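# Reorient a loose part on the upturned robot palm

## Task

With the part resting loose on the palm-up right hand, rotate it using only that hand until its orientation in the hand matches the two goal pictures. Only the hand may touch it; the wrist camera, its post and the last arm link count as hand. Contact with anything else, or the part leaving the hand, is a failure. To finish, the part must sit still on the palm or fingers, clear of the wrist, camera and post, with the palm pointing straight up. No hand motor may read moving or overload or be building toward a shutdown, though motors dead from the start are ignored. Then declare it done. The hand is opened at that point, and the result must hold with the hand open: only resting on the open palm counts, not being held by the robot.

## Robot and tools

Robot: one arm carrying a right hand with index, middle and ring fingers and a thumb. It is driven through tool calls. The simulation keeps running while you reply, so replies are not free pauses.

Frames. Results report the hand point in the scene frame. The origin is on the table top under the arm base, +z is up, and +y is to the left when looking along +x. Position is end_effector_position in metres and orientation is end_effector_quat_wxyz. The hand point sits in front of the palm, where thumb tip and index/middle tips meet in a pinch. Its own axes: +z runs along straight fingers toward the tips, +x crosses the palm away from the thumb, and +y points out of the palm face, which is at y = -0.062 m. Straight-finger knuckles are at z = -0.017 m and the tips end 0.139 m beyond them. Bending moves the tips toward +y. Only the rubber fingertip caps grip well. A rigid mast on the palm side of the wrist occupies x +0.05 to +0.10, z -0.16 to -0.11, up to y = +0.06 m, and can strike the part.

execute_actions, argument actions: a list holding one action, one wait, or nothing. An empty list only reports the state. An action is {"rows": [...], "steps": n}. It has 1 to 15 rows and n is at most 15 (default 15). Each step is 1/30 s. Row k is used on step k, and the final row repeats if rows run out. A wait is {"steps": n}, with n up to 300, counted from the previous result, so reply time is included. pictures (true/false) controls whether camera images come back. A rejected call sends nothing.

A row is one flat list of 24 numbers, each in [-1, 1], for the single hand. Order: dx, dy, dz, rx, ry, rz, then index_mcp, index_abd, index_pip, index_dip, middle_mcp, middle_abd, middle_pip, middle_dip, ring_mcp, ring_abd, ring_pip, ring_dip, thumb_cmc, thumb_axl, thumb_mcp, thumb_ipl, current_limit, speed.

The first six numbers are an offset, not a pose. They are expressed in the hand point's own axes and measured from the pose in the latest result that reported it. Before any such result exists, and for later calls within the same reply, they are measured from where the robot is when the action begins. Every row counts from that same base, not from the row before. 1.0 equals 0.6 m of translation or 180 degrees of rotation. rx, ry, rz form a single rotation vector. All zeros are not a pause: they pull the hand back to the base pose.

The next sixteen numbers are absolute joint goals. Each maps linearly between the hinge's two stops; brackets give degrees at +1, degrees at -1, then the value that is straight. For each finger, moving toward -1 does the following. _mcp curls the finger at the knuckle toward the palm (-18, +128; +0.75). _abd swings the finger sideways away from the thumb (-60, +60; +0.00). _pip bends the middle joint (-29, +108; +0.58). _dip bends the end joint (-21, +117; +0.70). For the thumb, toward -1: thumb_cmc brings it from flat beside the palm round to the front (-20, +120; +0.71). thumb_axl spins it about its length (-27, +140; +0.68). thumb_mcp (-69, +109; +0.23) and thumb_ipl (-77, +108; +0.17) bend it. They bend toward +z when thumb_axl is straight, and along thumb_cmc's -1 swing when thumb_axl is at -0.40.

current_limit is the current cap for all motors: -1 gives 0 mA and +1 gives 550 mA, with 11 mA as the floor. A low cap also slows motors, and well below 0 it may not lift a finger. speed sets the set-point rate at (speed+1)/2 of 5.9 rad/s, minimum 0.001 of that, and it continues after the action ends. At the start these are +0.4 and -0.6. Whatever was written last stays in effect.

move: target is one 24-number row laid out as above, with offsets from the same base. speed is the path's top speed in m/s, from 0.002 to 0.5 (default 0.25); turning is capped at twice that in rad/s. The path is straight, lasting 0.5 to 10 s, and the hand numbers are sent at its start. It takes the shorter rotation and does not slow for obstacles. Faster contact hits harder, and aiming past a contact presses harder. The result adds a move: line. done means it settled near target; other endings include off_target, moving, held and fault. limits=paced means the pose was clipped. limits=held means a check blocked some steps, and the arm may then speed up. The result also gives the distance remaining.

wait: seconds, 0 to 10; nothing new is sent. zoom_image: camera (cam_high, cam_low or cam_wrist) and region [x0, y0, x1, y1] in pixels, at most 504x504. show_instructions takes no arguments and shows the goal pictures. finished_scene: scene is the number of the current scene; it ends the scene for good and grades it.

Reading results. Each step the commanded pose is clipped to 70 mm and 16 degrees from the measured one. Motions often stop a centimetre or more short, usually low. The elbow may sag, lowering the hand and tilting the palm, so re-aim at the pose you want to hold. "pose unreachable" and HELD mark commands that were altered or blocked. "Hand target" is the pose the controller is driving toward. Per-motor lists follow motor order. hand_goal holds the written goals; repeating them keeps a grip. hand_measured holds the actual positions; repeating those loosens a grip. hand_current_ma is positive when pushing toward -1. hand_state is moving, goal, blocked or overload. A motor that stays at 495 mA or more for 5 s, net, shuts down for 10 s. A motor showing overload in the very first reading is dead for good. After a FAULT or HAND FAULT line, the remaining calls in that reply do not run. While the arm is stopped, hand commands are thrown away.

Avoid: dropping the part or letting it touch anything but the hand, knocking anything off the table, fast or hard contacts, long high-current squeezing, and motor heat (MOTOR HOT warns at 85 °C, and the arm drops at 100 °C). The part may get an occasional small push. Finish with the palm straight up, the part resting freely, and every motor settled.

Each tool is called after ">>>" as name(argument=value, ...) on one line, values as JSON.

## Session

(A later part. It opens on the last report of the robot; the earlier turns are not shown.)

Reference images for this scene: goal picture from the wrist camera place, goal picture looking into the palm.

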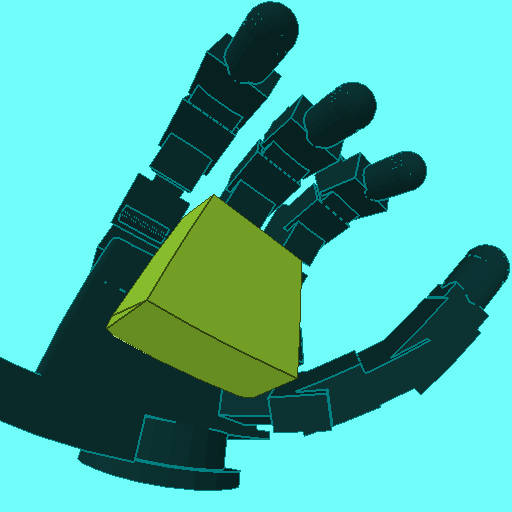

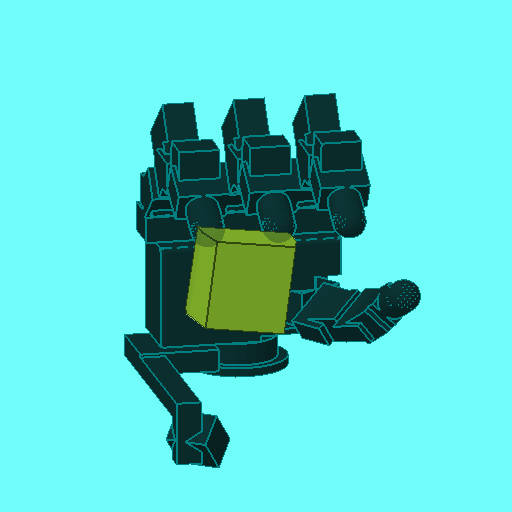

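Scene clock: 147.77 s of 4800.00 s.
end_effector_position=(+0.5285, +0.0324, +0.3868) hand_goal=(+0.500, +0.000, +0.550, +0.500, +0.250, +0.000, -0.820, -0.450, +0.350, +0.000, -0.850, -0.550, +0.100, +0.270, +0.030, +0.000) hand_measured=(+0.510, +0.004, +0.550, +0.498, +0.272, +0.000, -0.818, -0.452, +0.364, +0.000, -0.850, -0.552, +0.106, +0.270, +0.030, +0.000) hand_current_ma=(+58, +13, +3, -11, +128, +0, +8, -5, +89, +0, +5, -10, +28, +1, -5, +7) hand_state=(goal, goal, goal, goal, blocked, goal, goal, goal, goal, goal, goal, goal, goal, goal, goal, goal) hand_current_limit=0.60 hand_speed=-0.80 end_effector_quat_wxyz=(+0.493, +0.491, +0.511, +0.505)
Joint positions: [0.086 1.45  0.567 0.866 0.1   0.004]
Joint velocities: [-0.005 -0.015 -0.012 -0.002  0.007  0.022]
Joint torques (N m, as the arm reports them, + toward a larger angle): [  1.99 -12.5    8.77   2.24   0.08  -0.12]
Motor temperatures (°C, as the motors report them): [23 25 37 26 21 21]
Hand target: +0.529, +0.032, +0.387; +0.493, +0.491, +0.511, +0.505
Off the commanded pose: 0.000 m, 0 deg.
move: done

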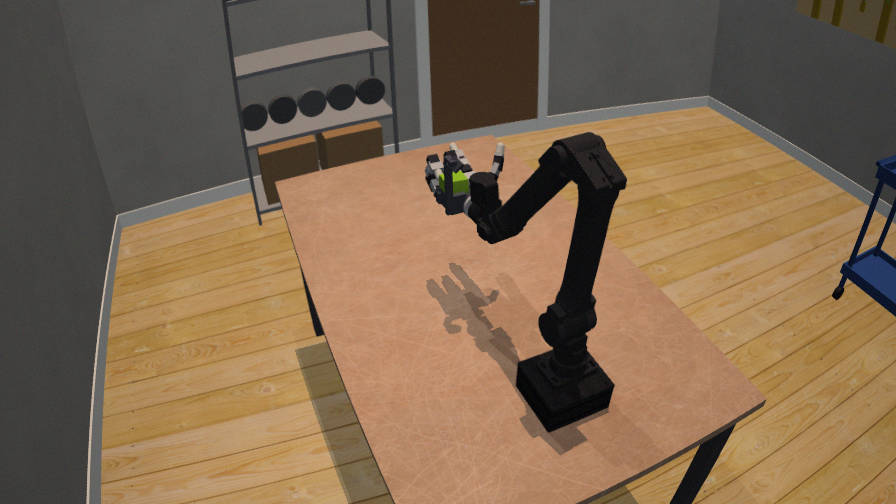

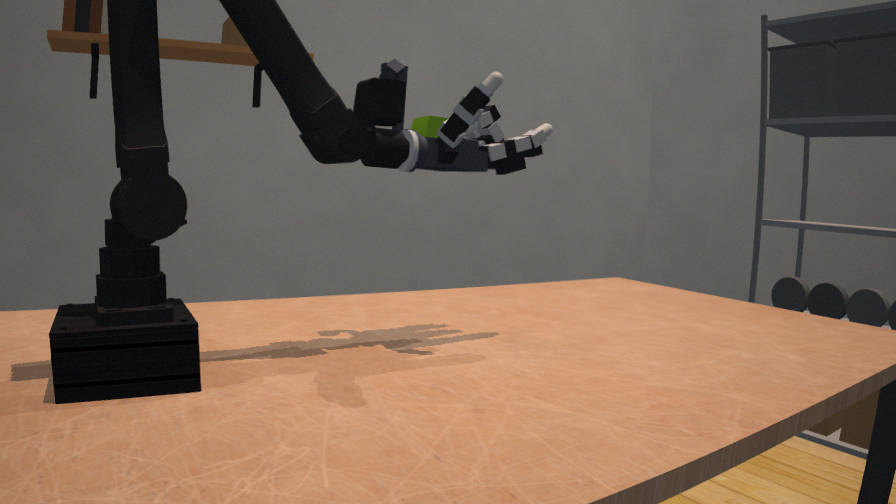

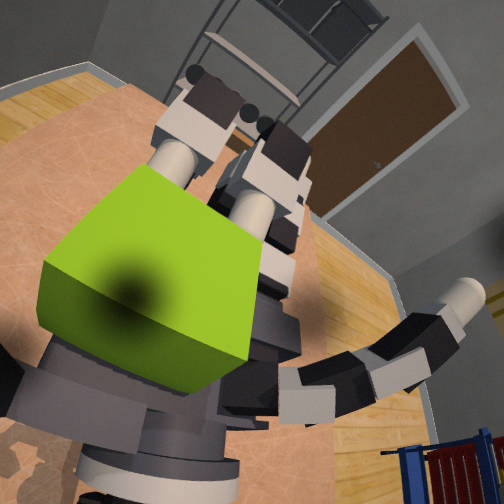

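>>> move(target=[0,0,0,0,0,0.02, 0.5,0,0.55,0.5, 0.8,0,-0.5,-0.7, 0.0,-0.2,-0.78,-0.25, 0.1,0.27,0.03,0.0, 0.6,-0.8], speed=0.1)

>>> move(target=[0,0,0,0,0,0, 0.5,0,0.55,0.5, 0.8,0,-0.5,-0.7, -0.3,-0.5,-0.72,0.0, 0.1,0.27,0.03,0.0, 0.6,-0.85], speed=0.1)

Scene clock: 157.17 s of 4800.00 s.
end_effector_position=(+0.5283, +0.0278, +0.3856) hand_goal=(+0.500, +0.000, +0.550, +0.500, +0.800, +0.000, -0.500, -0.700, +0.000, -0.200, -0.780, -0.250, +0.100, +0.270, +0.030, +0.000) hand_measured=(+0.510, +0.004, +0.550, +0.498, +0.806, +0.000, -0.502, -0.698, +0.130, -0.204, -0.780, -0.284, +0.106, +0.270, +0.030, +0.000) hand_current_ma=(+58, +13, +3, -11, +37, +0, -11, +11, +440, -23, +4, -177, +30, +1, -5, +7) hand_state=(goal, goal, goal, goal, goal, goal, goal, goal, blocked, goal, goal, blocked, goal, goal, goal, goal) hand_current_limit=0.60 hand_speed=-0.80 end_effector_quat_wxyz=(+0.482, +0.505, +0.497, +0.515)
Joint positions: [0.088 1.45  0.567 0.866 0.11  0.053]
Joint velocities: [-0.015  0.005  0.012 -0.027  0.051 -0.051]
Joint torques (N m, as the arm reports them, + toward a larger angle): [  2.81 -12.85   9.06   1.98   0.23   0.  ]
Motor temperatures (°C, as the motors report them): [23 25 37 25 21 21]
Hand target: +0.529, +0.032, +0.387; +0.477, +0.507, +0.495, +0.521
Off the commanded pose: 0.005 m, 1 deg.
move: done

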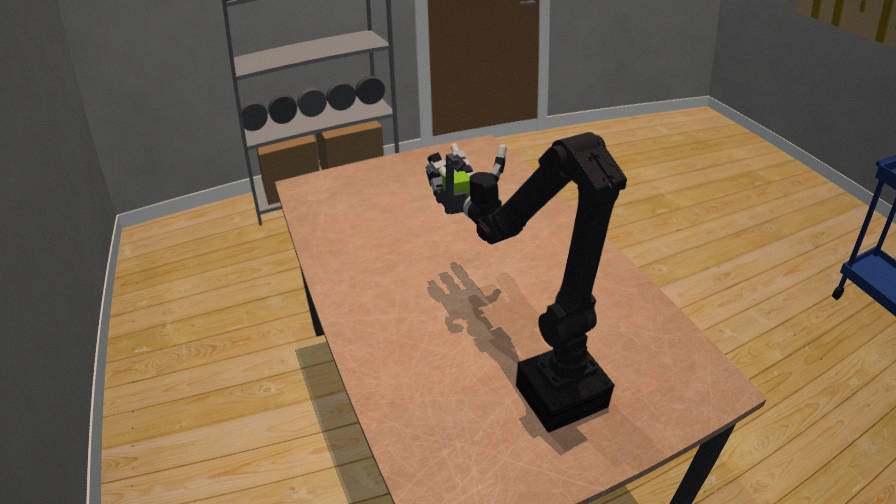

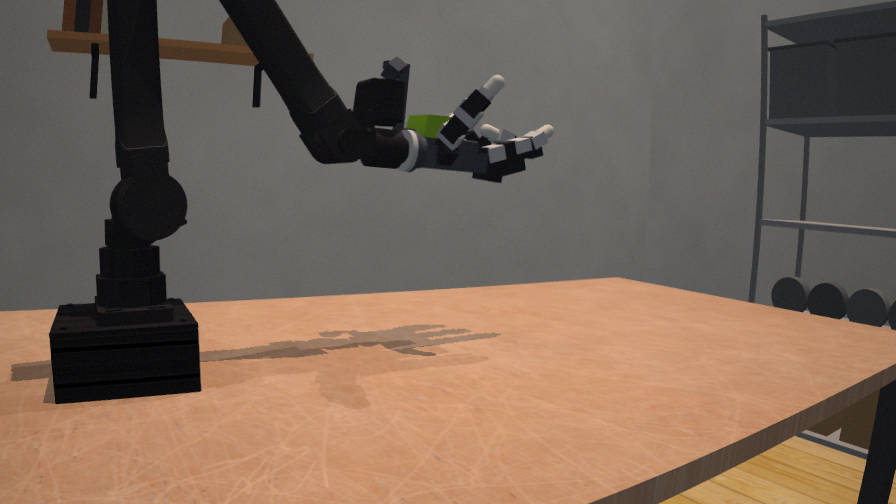

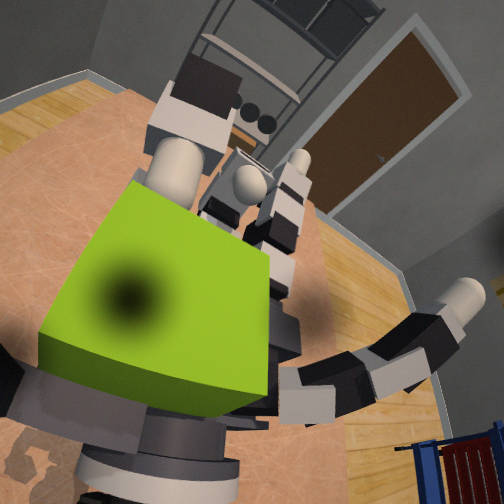

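Scene clock: 158.13 s of 4800.00 s.
end_effector_position=(+0.5283, +0.0278, +0.3856) hand_goal=(+0.500, +0.000, +0.550, +0.500, +0.800, +0.000, -0.500, -0.700, -0.300, -0.500, -0.720, +0.000, +0.100, +0.270, +0.030, +0.000) hand_measured=(+0.510, +0.004, +0.550, +0.498, +0.806, +0.000, -0.502, -0.698, +0.070, -0.498, -0.704, +0.000, +0.106, +0.270, +0.030, +0.000) hand_current_ma=(+58, +13, +3, -11, +38, +0, -11, +11, +440, +11, +78, -5, +30, +1, -5, +7) hand_state=(goal, goal, goal, goal, goal, goal, goal, goal, blocked, goal, goal, goal, goal, goal, goal, goal) hand_current_limit=0.60 hand_speed=-0.85 end_effector_quat_wxyz=(+0.482, +0.505, +0.497, +0.515)
Joint positions: [0.088 1.45  0.567 0.866 0.11  0.053]
Joint velocities: [-0.005  0.005  0.012 -0.007 -0.022 -0.037]
Joint torques (N m, as the arm reports them, + toward a larger angle): [  1.74 -12.55   8.85   2.22   0.08  -0.14]
Motor temperatures (°C, as the motors report them): [23 25 37 25 21 21]
Hand target: +0.528, +0.028, +0.386; +0.482, +0.505, +0.497, +0.515
Off the commanded pose: 0.000 m, 0 deg.
move: done

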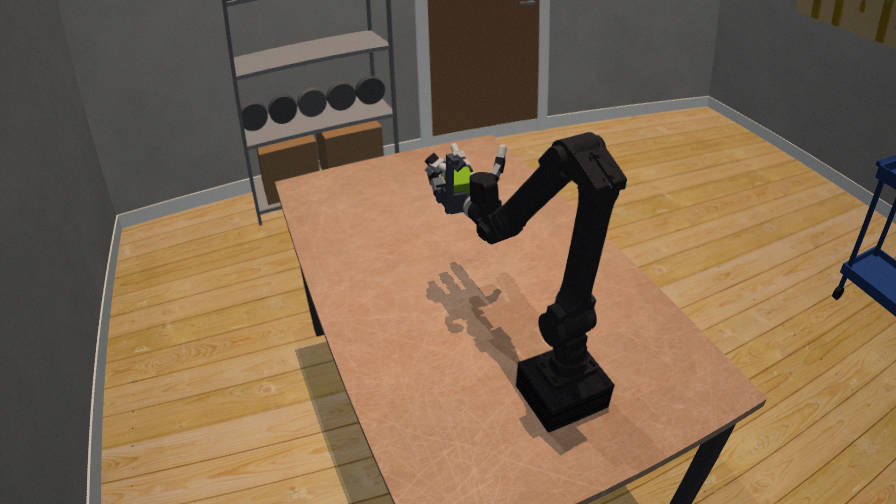

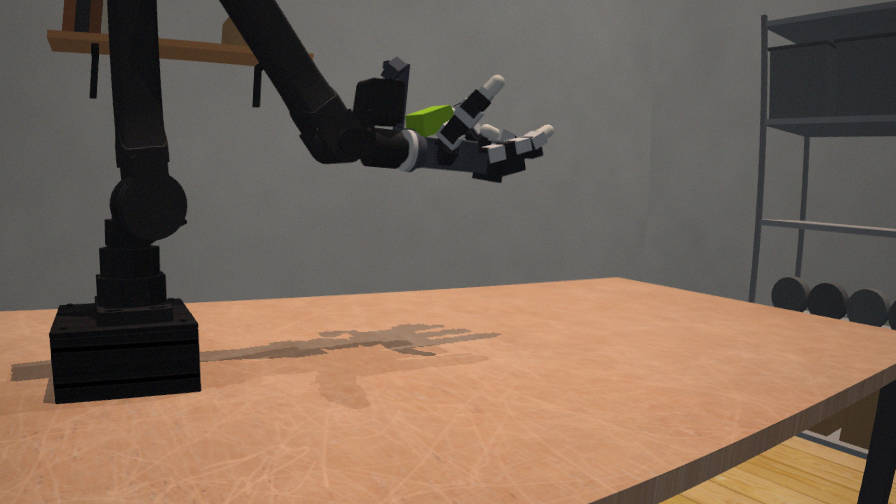

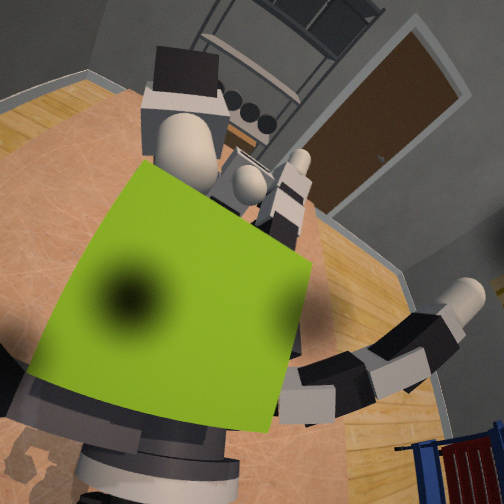

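>>> move(target=[0,0,0,0,0,0, 0.6,0,-0.4,0.3, 0.7,0,-0.4,0.3, 0.2,0.1,-0.8,-0.38, 0.0,0.27,0.03,0.0, 0.6,-0.75], speed=0.1)

>>> move(target=[0,0.02,-0.03,0.16,0,0.03, 0.6,0,-0.4,0.3, 0.7,0,-0.4,0.3, 0.2,0.1,-0.8,-0.38, 0.0,0.27,0.03,0.0, 0.6,-0.75], speed=0.1)

Scene clock: 168.37 s of 4800.00 s.
end_effector_position=(+0.5283, +0.0279, +0.3856) hand_goal=(+0.600, +0.000, -0.400, +0.300, +0.700, +0.000, -0.400, +0.300, +0.200, +0.100, -0.800, -0.380, +0.000, +0.270, +0.030, +0.000) hand_measured=(+0.612, +0.004, -0.396, +0.302, +0.720, +0.000, -0.402, +0.298, +0.202, +0.098, -0.800, -0.378, +0.016, +0.270, +0.030, +0.000) hand_current_ma=(+60, +13, +23, +13, +117, +0, -8, -15, +17, -13, +3, +12, +88, +1, -5, +7) hand_state=(goal, goal, goal, goal, blocked, goal, goal, goal, goal, goal, goal, goal, goal, goal, goal, goal) hand_current_limit=0.60 hand_speed=-0.75 end_effector_quat_wxyz=(+0.482, +0.505, +0.497, +0.515)
Joint positions: [0.088 1.45  0.567 0.866 0.11  0.053]
Joint velocities: [-0.015 -0.024 -0.002  0.012  0.066 -0.066]
Joint torques (N m, as the arm reports them, + toward a larger angle): [  2.14 -12.49   8.84   2.19   0.07  -0.12]
Motor temperatures (°C, as the motors report them): [23 26 37 25 21 21]
Hand target: +0.528, +0.028, +0.386; +0.482, +0.505, +0.497, +0.515
Off the commanded pose: 0.000 m, 0 deg.
move: done

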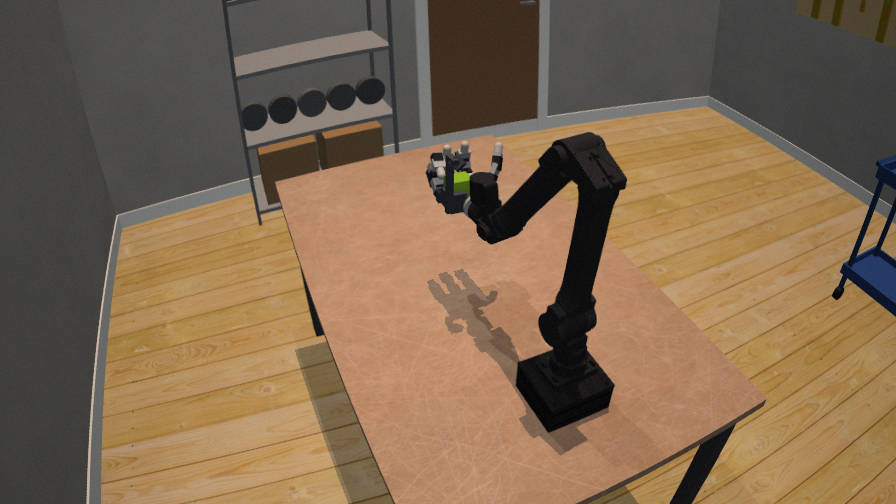

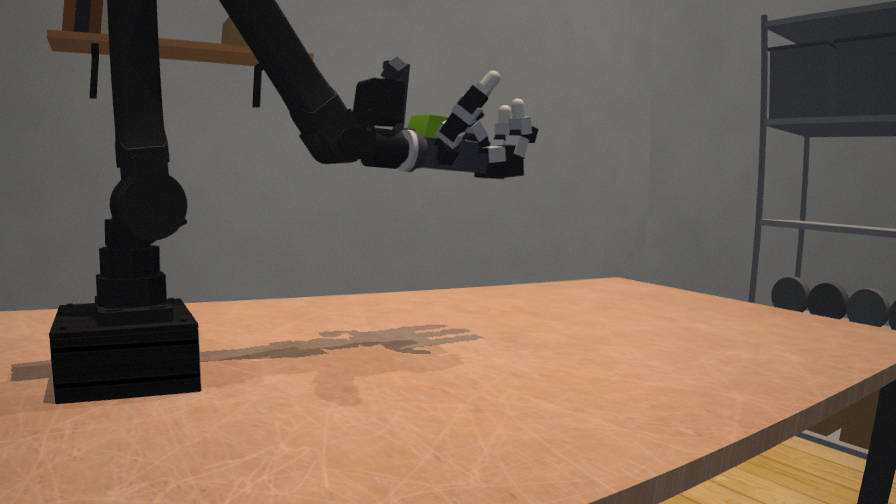

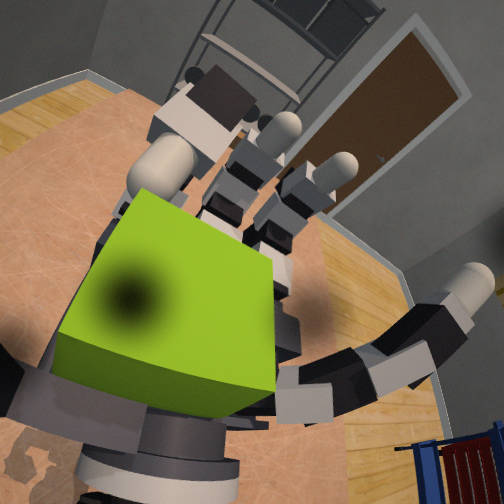

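Scene clock: 171.20 s of 4800.00 s.
end_effector_position=(+0.4952, +0.0240, +0.3453) hand_goal=(+0.600, +0.000, -0.400, +0.300, +0.700, +0.000, -0.400, +0.300, +0.200, +0.100, -0.800, -0.380, +0.000, +0.270, +0.030, +0.000) hand_measured=(+0.614, +0.004, -0.396, +0.302, +0.720, +0.002, -0.400, +0.298, +0.206, +0.098, -0.800, -0.378, +0.014, +0.270, +0.030, +0.000) hand_current_ma=(+80, +14, +21, +13, +116, +8, +0, -13, +35, -11, +3, +7, +83, +1, -5, +7) hand_state=(goal, goal, goal, goal, goal, goal, goal, goal, goal, goal, goal, goal, goal, goal, goal, goal) hand_current_limit=0.60 hand_speed=-0.75 end_effector_quat_wxyz=(+0.297, +0.642, +0.603, +0.368)
Joint positions: [ 0.088  1.085  0.637 -0.151  0.043  0.18 ]
Joint velocities: [-0.015 -0.015  0.002 -0.037 -0.081 -0.037]
Joint torques (N m, as the arm reports them, + toward a larger angle): [ 2.37 -9.6  17.43  1.55  0.06 -0.01]
Motor temperatures (°C, as the motors report them): [23 26 38 25 21 21]
Hand target: +0.507, +0.027, +0.398; +0.314, +0.630, +0.586, +0.401
Off the commanded pose: 0.055 m, 5 deg.
move: off_target

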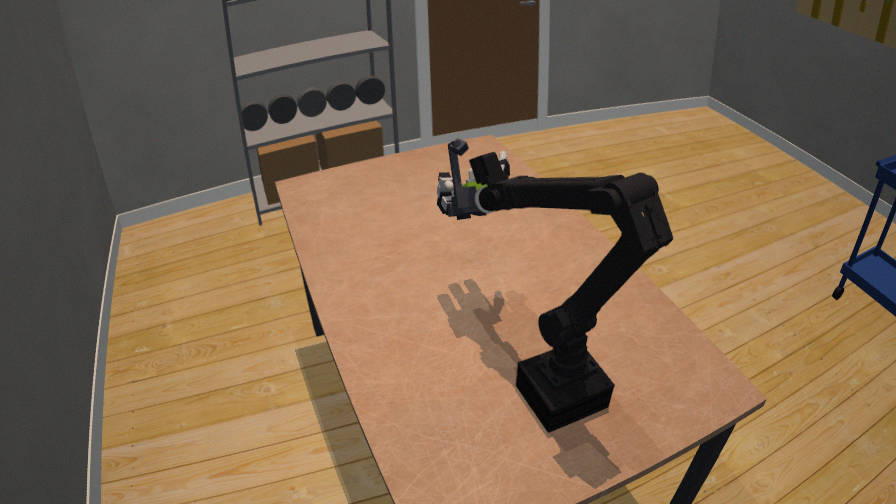

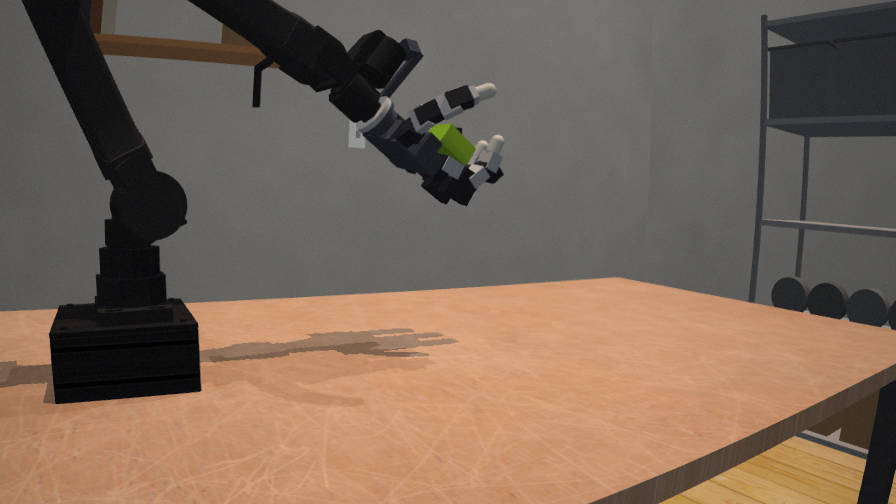

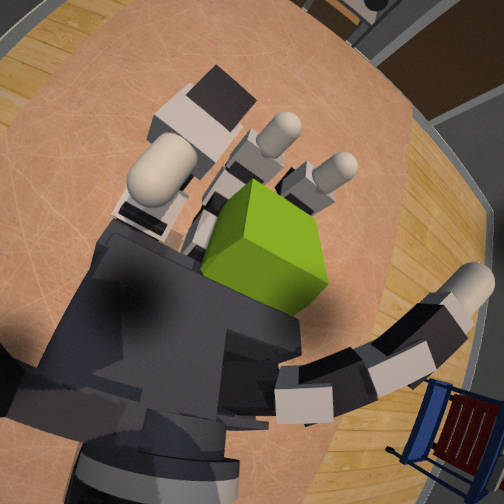

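>>> move(target=[0,0.1,0.0,-0.21,0,-0.06, 0.6,0,-0.4,0.3, 0.7,0,-0.4,0.3, 0.7,0,-0.4,0.3, 0.0,0.27,0.03,0.0, 0.6,-0.75], speed=0.12)

Scene clock: 178.13 s of 4800.00 s.
end_effector_position=(+0.5248, +0.0208, +0.3854) hand_goal=(+0.600, +0.000, -0.400, +0.300, +0.700, +0.000, -0.400, +0.300, +0.700, +0.000, -0.400, +0.300, +0.000, +0.270, +0.030, +0.000) hand_measured=(+0.614, +0.004, -0.396, +0.302, +0.720, +0.002, -0.400, +0.298, +0.708, +0.002, -0.400, +0.298, +0.014, +0.270, +0.030, +0.000) hand_current_ma=(+80, +14, +21, +13, +116, +8, +0, -13, +45, +13, -2, -15, +83, +1, -5, +7) hand_state=(goal, goal, goal, goal, goal, goal, goal, goal, goal, goal, goal, goal, goal, goal, goal, goal) hand_current_limit=0.60 hand_speed=-0.75 end_effector_quat_wxyz=(+0.511, +0.465, +0.516, +0.506)
Joint positions: [ 0.035  1.481  0.55   0.952  0.034 -0.047]
Joint velocities: [ 0.005 -0.005  0.002  0.037 -0.066 -0.037]
Joint torques (N m, as the arm reports them, + toward a larger angle): [  1.41 -10.13   9.67   3.31  -0.05  -0.23]
Motor temperatures (°C, as the motors report them): [23 25 40 25 21 21]
Hand target: +0.527, +0.017, +0.394; +0.525, +0.454, +0.508, +0.510
Off the commanded pose: 0.010 m, 2 deg.
move: done

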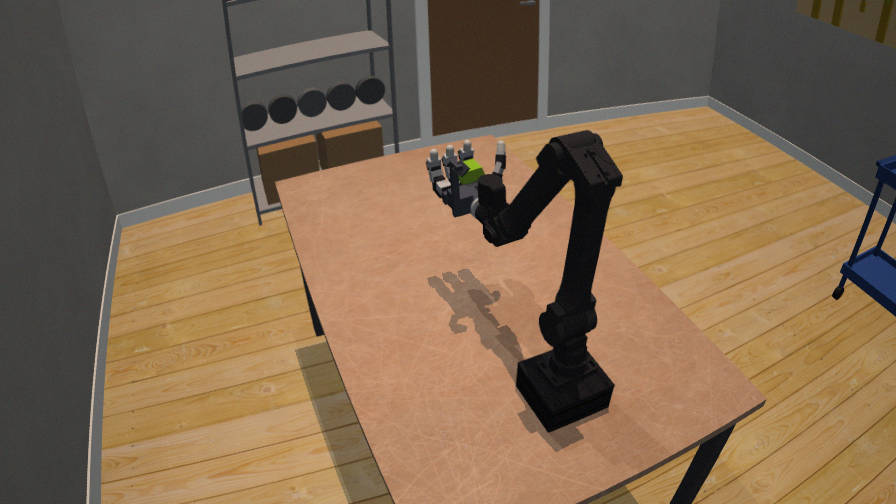

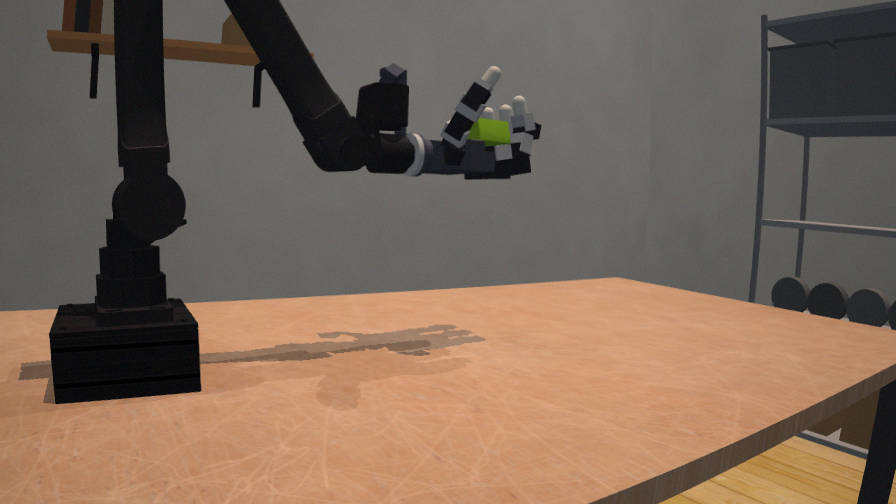

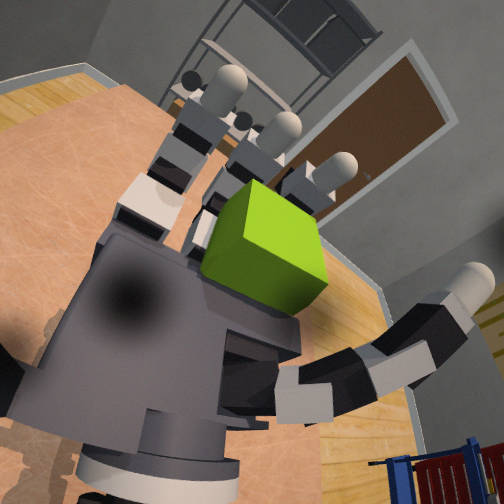

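>>> move(target=[0,0,0,0,0,0, 0.9,0,0.2,-0.9, 0.9,0,0.2,-0.9, 0.7,0,-0.4,0.3, 0.0,0.27,0.03,0.0, 0.6,-0.5], speed=0.1)

>>> move(target=[0,0,0,0,0,0, 0.85,0,-0.75,-0.9, 0.85,0,-0.75,-0.9, 0.7,0,-0.4,0.3, 0.0,0.27,0.03,0.0, 0.6,-0.75], speed=0.1)

Scene clock: 185.83 s of 4800.00 s.
end_effector_position=(+0.5246, +0.0210, +0.3860) hand_goal=(+0.900, +0.000, +0.200, -0.900, +0.900, +0.000, +0.200, -0.900, +0.700, +0.000, -0.400, +0.300, +0.000, +0.270, +0.030, +0.000) hand_measured=(+0.910, +0.004, +0.200, -0.898, +0.908, +0.002, +0.200, -0.898, +0.708, +0.002, -0.400, +0.298, +0.014, +0.270, +0.030, +0.000) hand_current_ma=(+55, +14, -1, +12, +50, +8, -1, +12, +45, +13, -2, -15, +78, +1, -5, +7) hand_state=(goal, goal, goal, goal, goal, goal, goal, goal, goal, goal, goal, goal, goal, goal, goal, goal) hand_current_limit=0.60 hand_speed=-0.50 end_effector_quat_wxyz=(+0.512, +0.464, +0.516, +0.507)
Joint positions: [ 0.035  1.481  0.55   0.955  0.034 -0.049]
Joint velocities: [-0.015  0.015 -0.002  0.007 -0.022  0.051]
Joint torques (N m, as the arm reports them, + toward a larger angle): [  1.95 -12.3    8.51   2.23   0.06  -0.09]
Motor temperatures (°C, as the motors report them): [23 26 39 26 21 21]
Hand target: +0.525, +0.021, +0.385; +0.511, +0.465, +0.516, +0.507
Off the commanded pose: 0.001 m, 0 deg.
move: done

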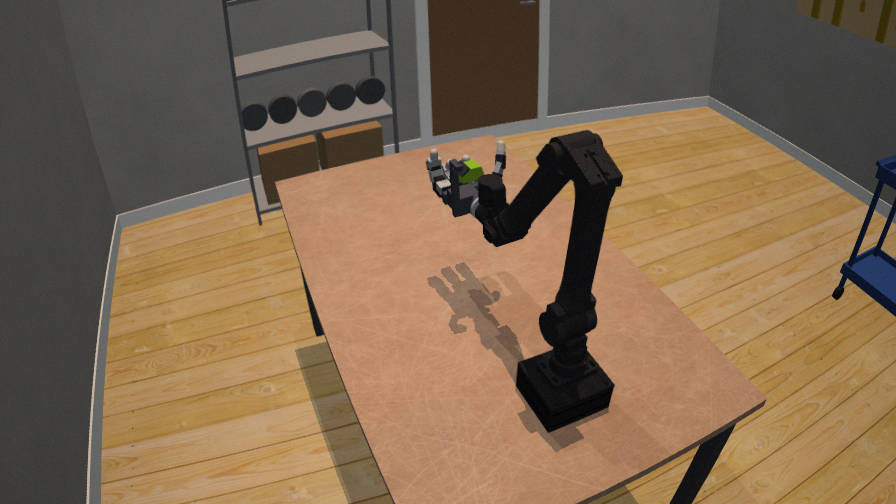

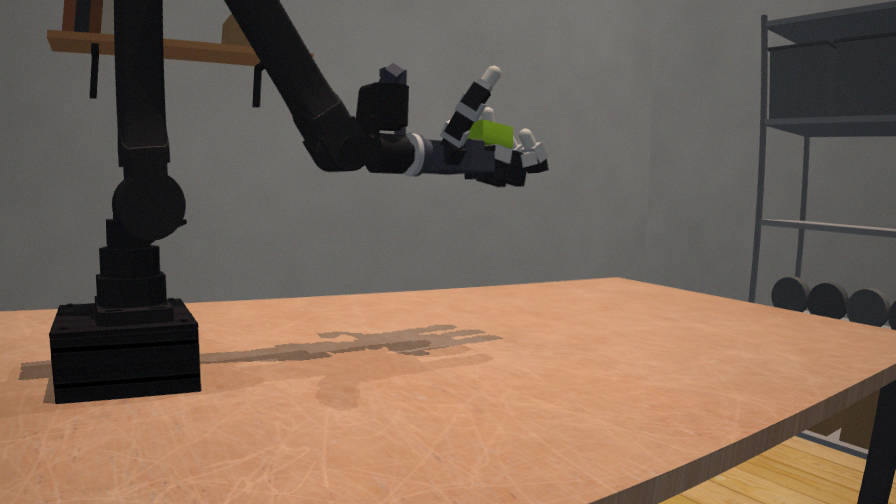

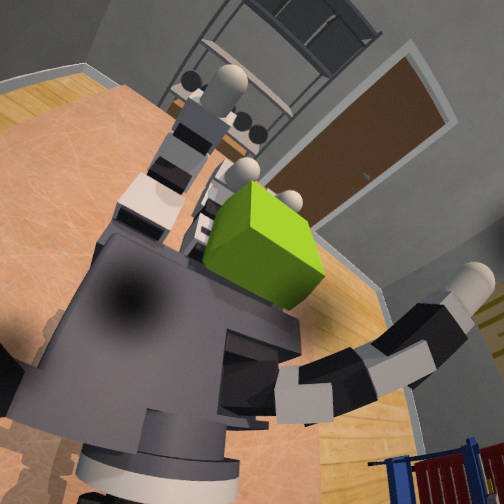

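Scene clock: 186.97 s of 4800.00 s.
end_effector_position=(+0.5246, +0.0210, +0.3860) hand_goal=(+0.850, +0.000, -0.750, -0.900, +0.850, +0.000, -0.750, -0.900, +0.700, +0.000, -0.400, +0.300, +0.000, +0.270, +0.030, +0.000) hand_measured=(+0.880, +0.004, -0.268, -0.880, +0.876, +0.002, -0.266, -0.880, +0.708, +0.002, -0.400, +0.298, +0.014, +0.270, +0.030, +0.000) hand_current_ma=(+161, +13, +440, +106, +150, +8, +440, +101, +45, +13, -2, -15, +78, +1, -5, +7) hand_state=(blocked, goal, blocked, goal, blocked, goal, blocked, goal, goal, goal, goal, goal, goal, goal, goal, goal) hand_current_limit=0.60 hand_speed=-0.75 end_effector_quat_wxyz=(+0.512, +0.464, +0.516, +0.507)
Joint positions: [ 0.035  1.481  0.55   0.955  0.034 -0.049]
Joint velocities: [-0.015 -0.005 -0.007  0.002 -0.007 -0.066]
Joint torques (N m, as the arm reports them, + toward a larger angle): [  2.01 -12.43   8.4    2.24   0.06  -0.1 ]
Motor temperatures (°C, as the motors report them): [23 26 39 26 21 21]
Hand target: +0.525, +0.021, +0.386; +0.512, +0.464, +0.516, +0.507
Off the commanded pose: 0.000 m, 0 deg.
move: done

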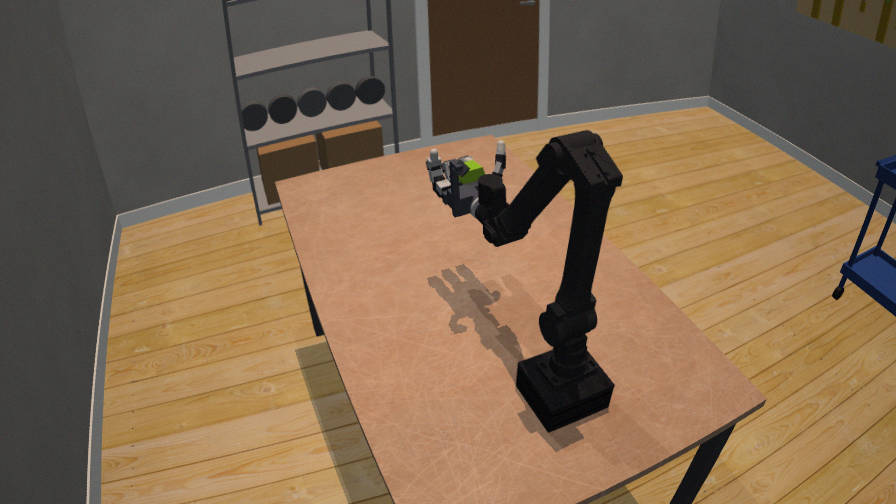

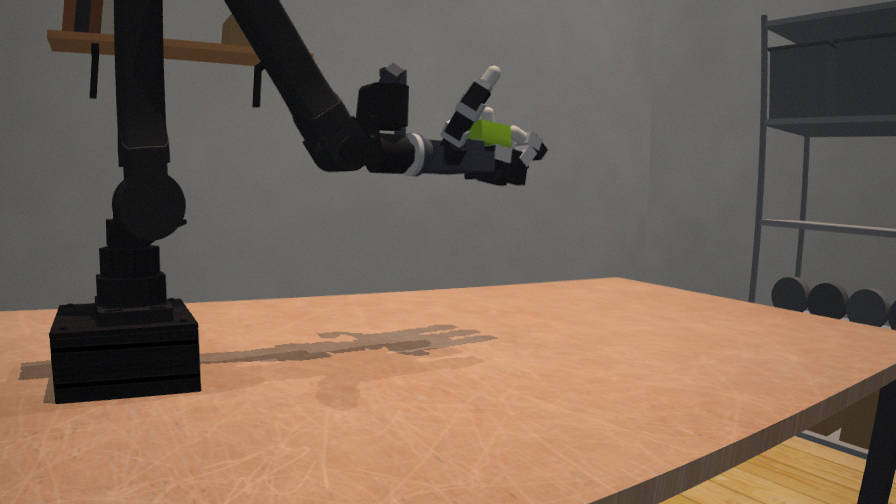

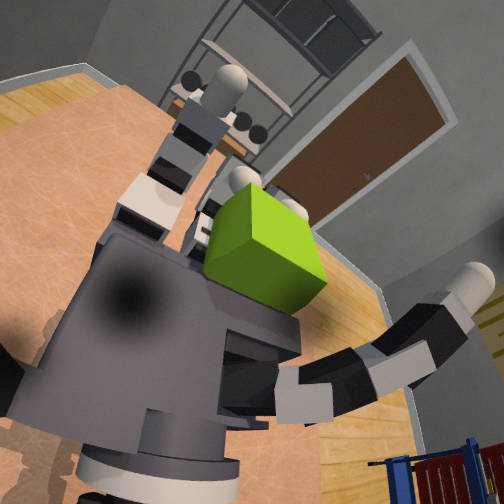

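>>> execute_actions(actions=[])

Scene clock: 201.33 s of 4800.00 s.
end_effector_position=(+0.5246, +0.0210, +0.3860) hand_goal=(+0.850, +0.000, -0.750, -0.900, +0.850, +0.000, -0.750, -0.900, +0.700, +0.000, -0.400, +0.300, +0.000, +0.270, +0.030, +0.000) hand_measured=(+0.880, +0.004, -0.268, -0.880, +0.876, +0.002, -0.266, -0.880, +0.708, +0.002, -0.400, +0.298, +0.014, +0.270, +0.030, +0.000) hand_current_ma=(+161, +13, +440, +106, +150, +8, +440, +101, +45, +13, -2, -15, +78, +1, -5, +7) hand_state=(blocked, goal, blocked, blocked, blocked, goal, blocked, goal, goal, goal, goal, goal, goal, goal, goal, goal) hand_current_limit=0.60 hand_speed=-0.75 end_effector_quat_wxyz=(+0.512, +0.464, +0.516, +0.507)
Joint positions: [ 0.035  1.481  0.55   0.955  0.034 -0.049]
Joint velocities: [ 0.005  0.005 -0.012  0.002 -0.051 -0.007]
Joint torques (N m, as the arm reports them, + toward a larger angle): [  1.93 -12.46   8.55   2.2    0.07  -0.12]
Motor temperatures (°C, as the motors report them): [23 26 38 25 21 21]
Hand target: +0.525, +0.021, +0.386; +0.512, +0.464, +0.516, +0.507
Off the commanded pose: 0.000 m, 0 deg.
Steps of this call (steps 1 to 431: nothing new was sent). Readings (end_effector_position | what the end effector reports):
1: (+0.5246, +0.0210, +0.3860) | hand_goal=(+0.850, +0.000, -0.750, -0.900, +0.850, +0.000, -0.750, -0.900, +0.700, +0.000, -0.400, +0.300, +0.000, +0.270, +0.030, +0.000) hand_measured=(+0.880, +0.004, -0.268, -0.880, +0.876, +0.002, -0.266, -0.880, +0.708, +0.002, -0.400, +0.298, +0.014, +0.270, +0.030, +0.000) hand_current_ma=(+161, +13, +440, +106, +150, +8, +440, +101, +45, +13, -2, -15, +78, +1, -5, +7) hand_state=(blocked, goal, blocked, goal, blocked, goal, blocked, goal, goal, goal, goal, goal, goal, goal, goal, goal) hand_current_limit=0.60 hand_speed=-0.75
2: (+0.5246, +0.0210, +0.3860) | hand_goal=(+0.850, +0.000, -0.750, -0.900, +0.850, +0.000, -0.750, -0.900, +0.700, +0.000, -0.400, +0.300, +0.000, +0.270, +0.030, +0.000) hand_measured=(+0.880, +0.004, -0.268, -0.880, +0.876, +0.002, -0.266, -0.880, +0.708, +0.002, -0.400, +0.298, +0.014, +0.270, +0.030, +0.000) hand_current_ma=(+161, +13, +440, +106, +150, +8, +440, +101, +45, +13, -2, -15, +78, +1, -5, +7) hand_state=(blocked, goal, blocked, blocked, blocked, goal, blocked, goal, goal, goal, goal, goal, goal, goal, goal, goal) hand_current_limit=0.60 hand_speed=-0.75
4: (+0.5246, +0.0210, +0.3860) | hand_goal=(+0.850, +0.000, -0.750, -0.900, +0.850, +0.000, -0.750, -0.900, +0.700, +0.000, -0.400, +0.300, +0.000, +0.270, +0.030, +0.000) hand_measured=(+0.880, +0.004, -0.268, -0.880, +0.876, +0.002, -0.266, -0.880, +0.708, +0.002, -0.400, +0.298, +0.014, +0.270, +0.030, +0.000) hand_current_ma=(+161, +13, +440, +106, +150, +8, +440, +101, +45, +13, -2, -15, +78, +1, -5, +7) hand_state=(blocked, goal, blocked, blocked, blocked, goal, blocked, goal, goal, goal, goal, goal, goal, goal, goal, goal) hand_current_limit=0.60 hand_speed=-0.75
8: (+0.5246, +0.0210, +0.3860) | hand_goal=(+0.850, +0.000, -0.750, -0.900, +0.850, +0.000, -0.750, -0.900, +0.700, +0.000, -0.400, +0.300, +0.000, +0.270, +0.030, +0.000) hand_measured=(+0.880, +0.004, -0.268, -0.880, +0.876, +0.002, -0.266, -0.880, +0.708, +0.002, -0.400, +0.298, +0.014, +0.270, +0.030, +0.000) hand_current_ma=(+161, +13, +440, +106, +150, +8, +440, +101, +45, +13, -2, -15, +78, +1, -5, +7) hand_state=(blocked, goal, blocked, blocked, blocked, goal, blocked, goal, goal, goal, goal, goal, goal, goal, goal, goal) hand_current_limit=0.60 hand_speed=-0.75
431: the state above

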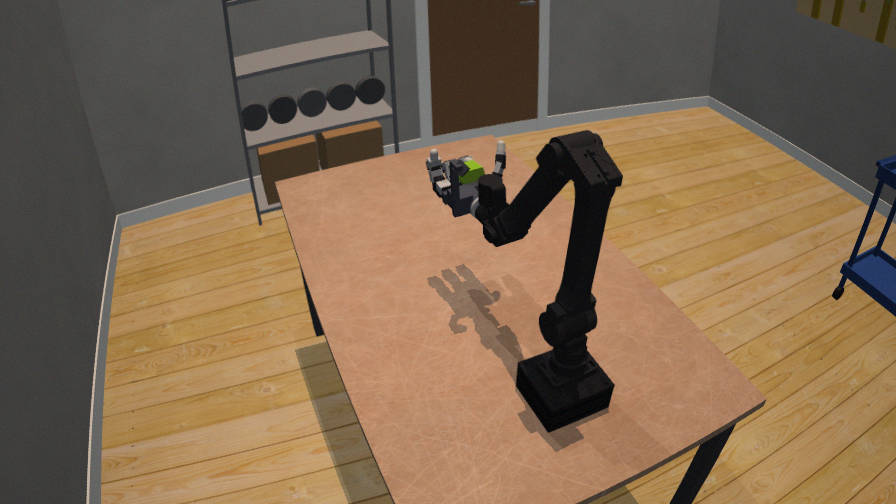

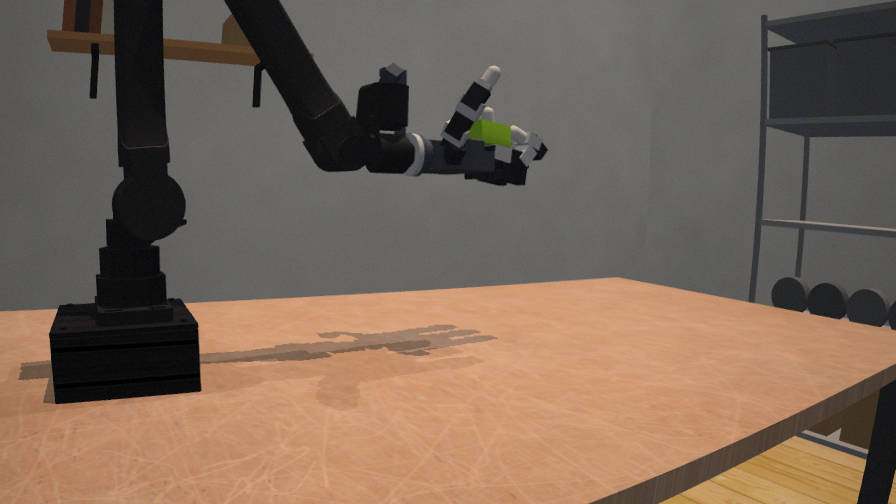

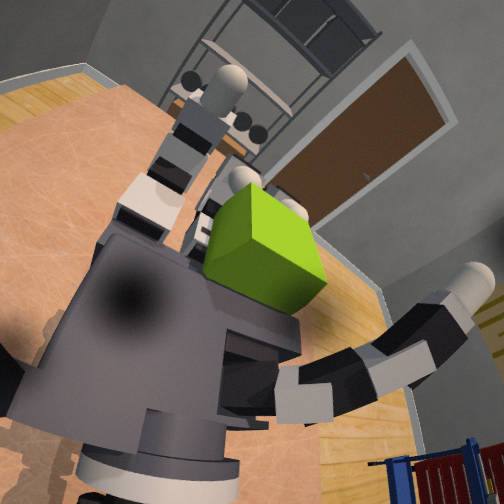

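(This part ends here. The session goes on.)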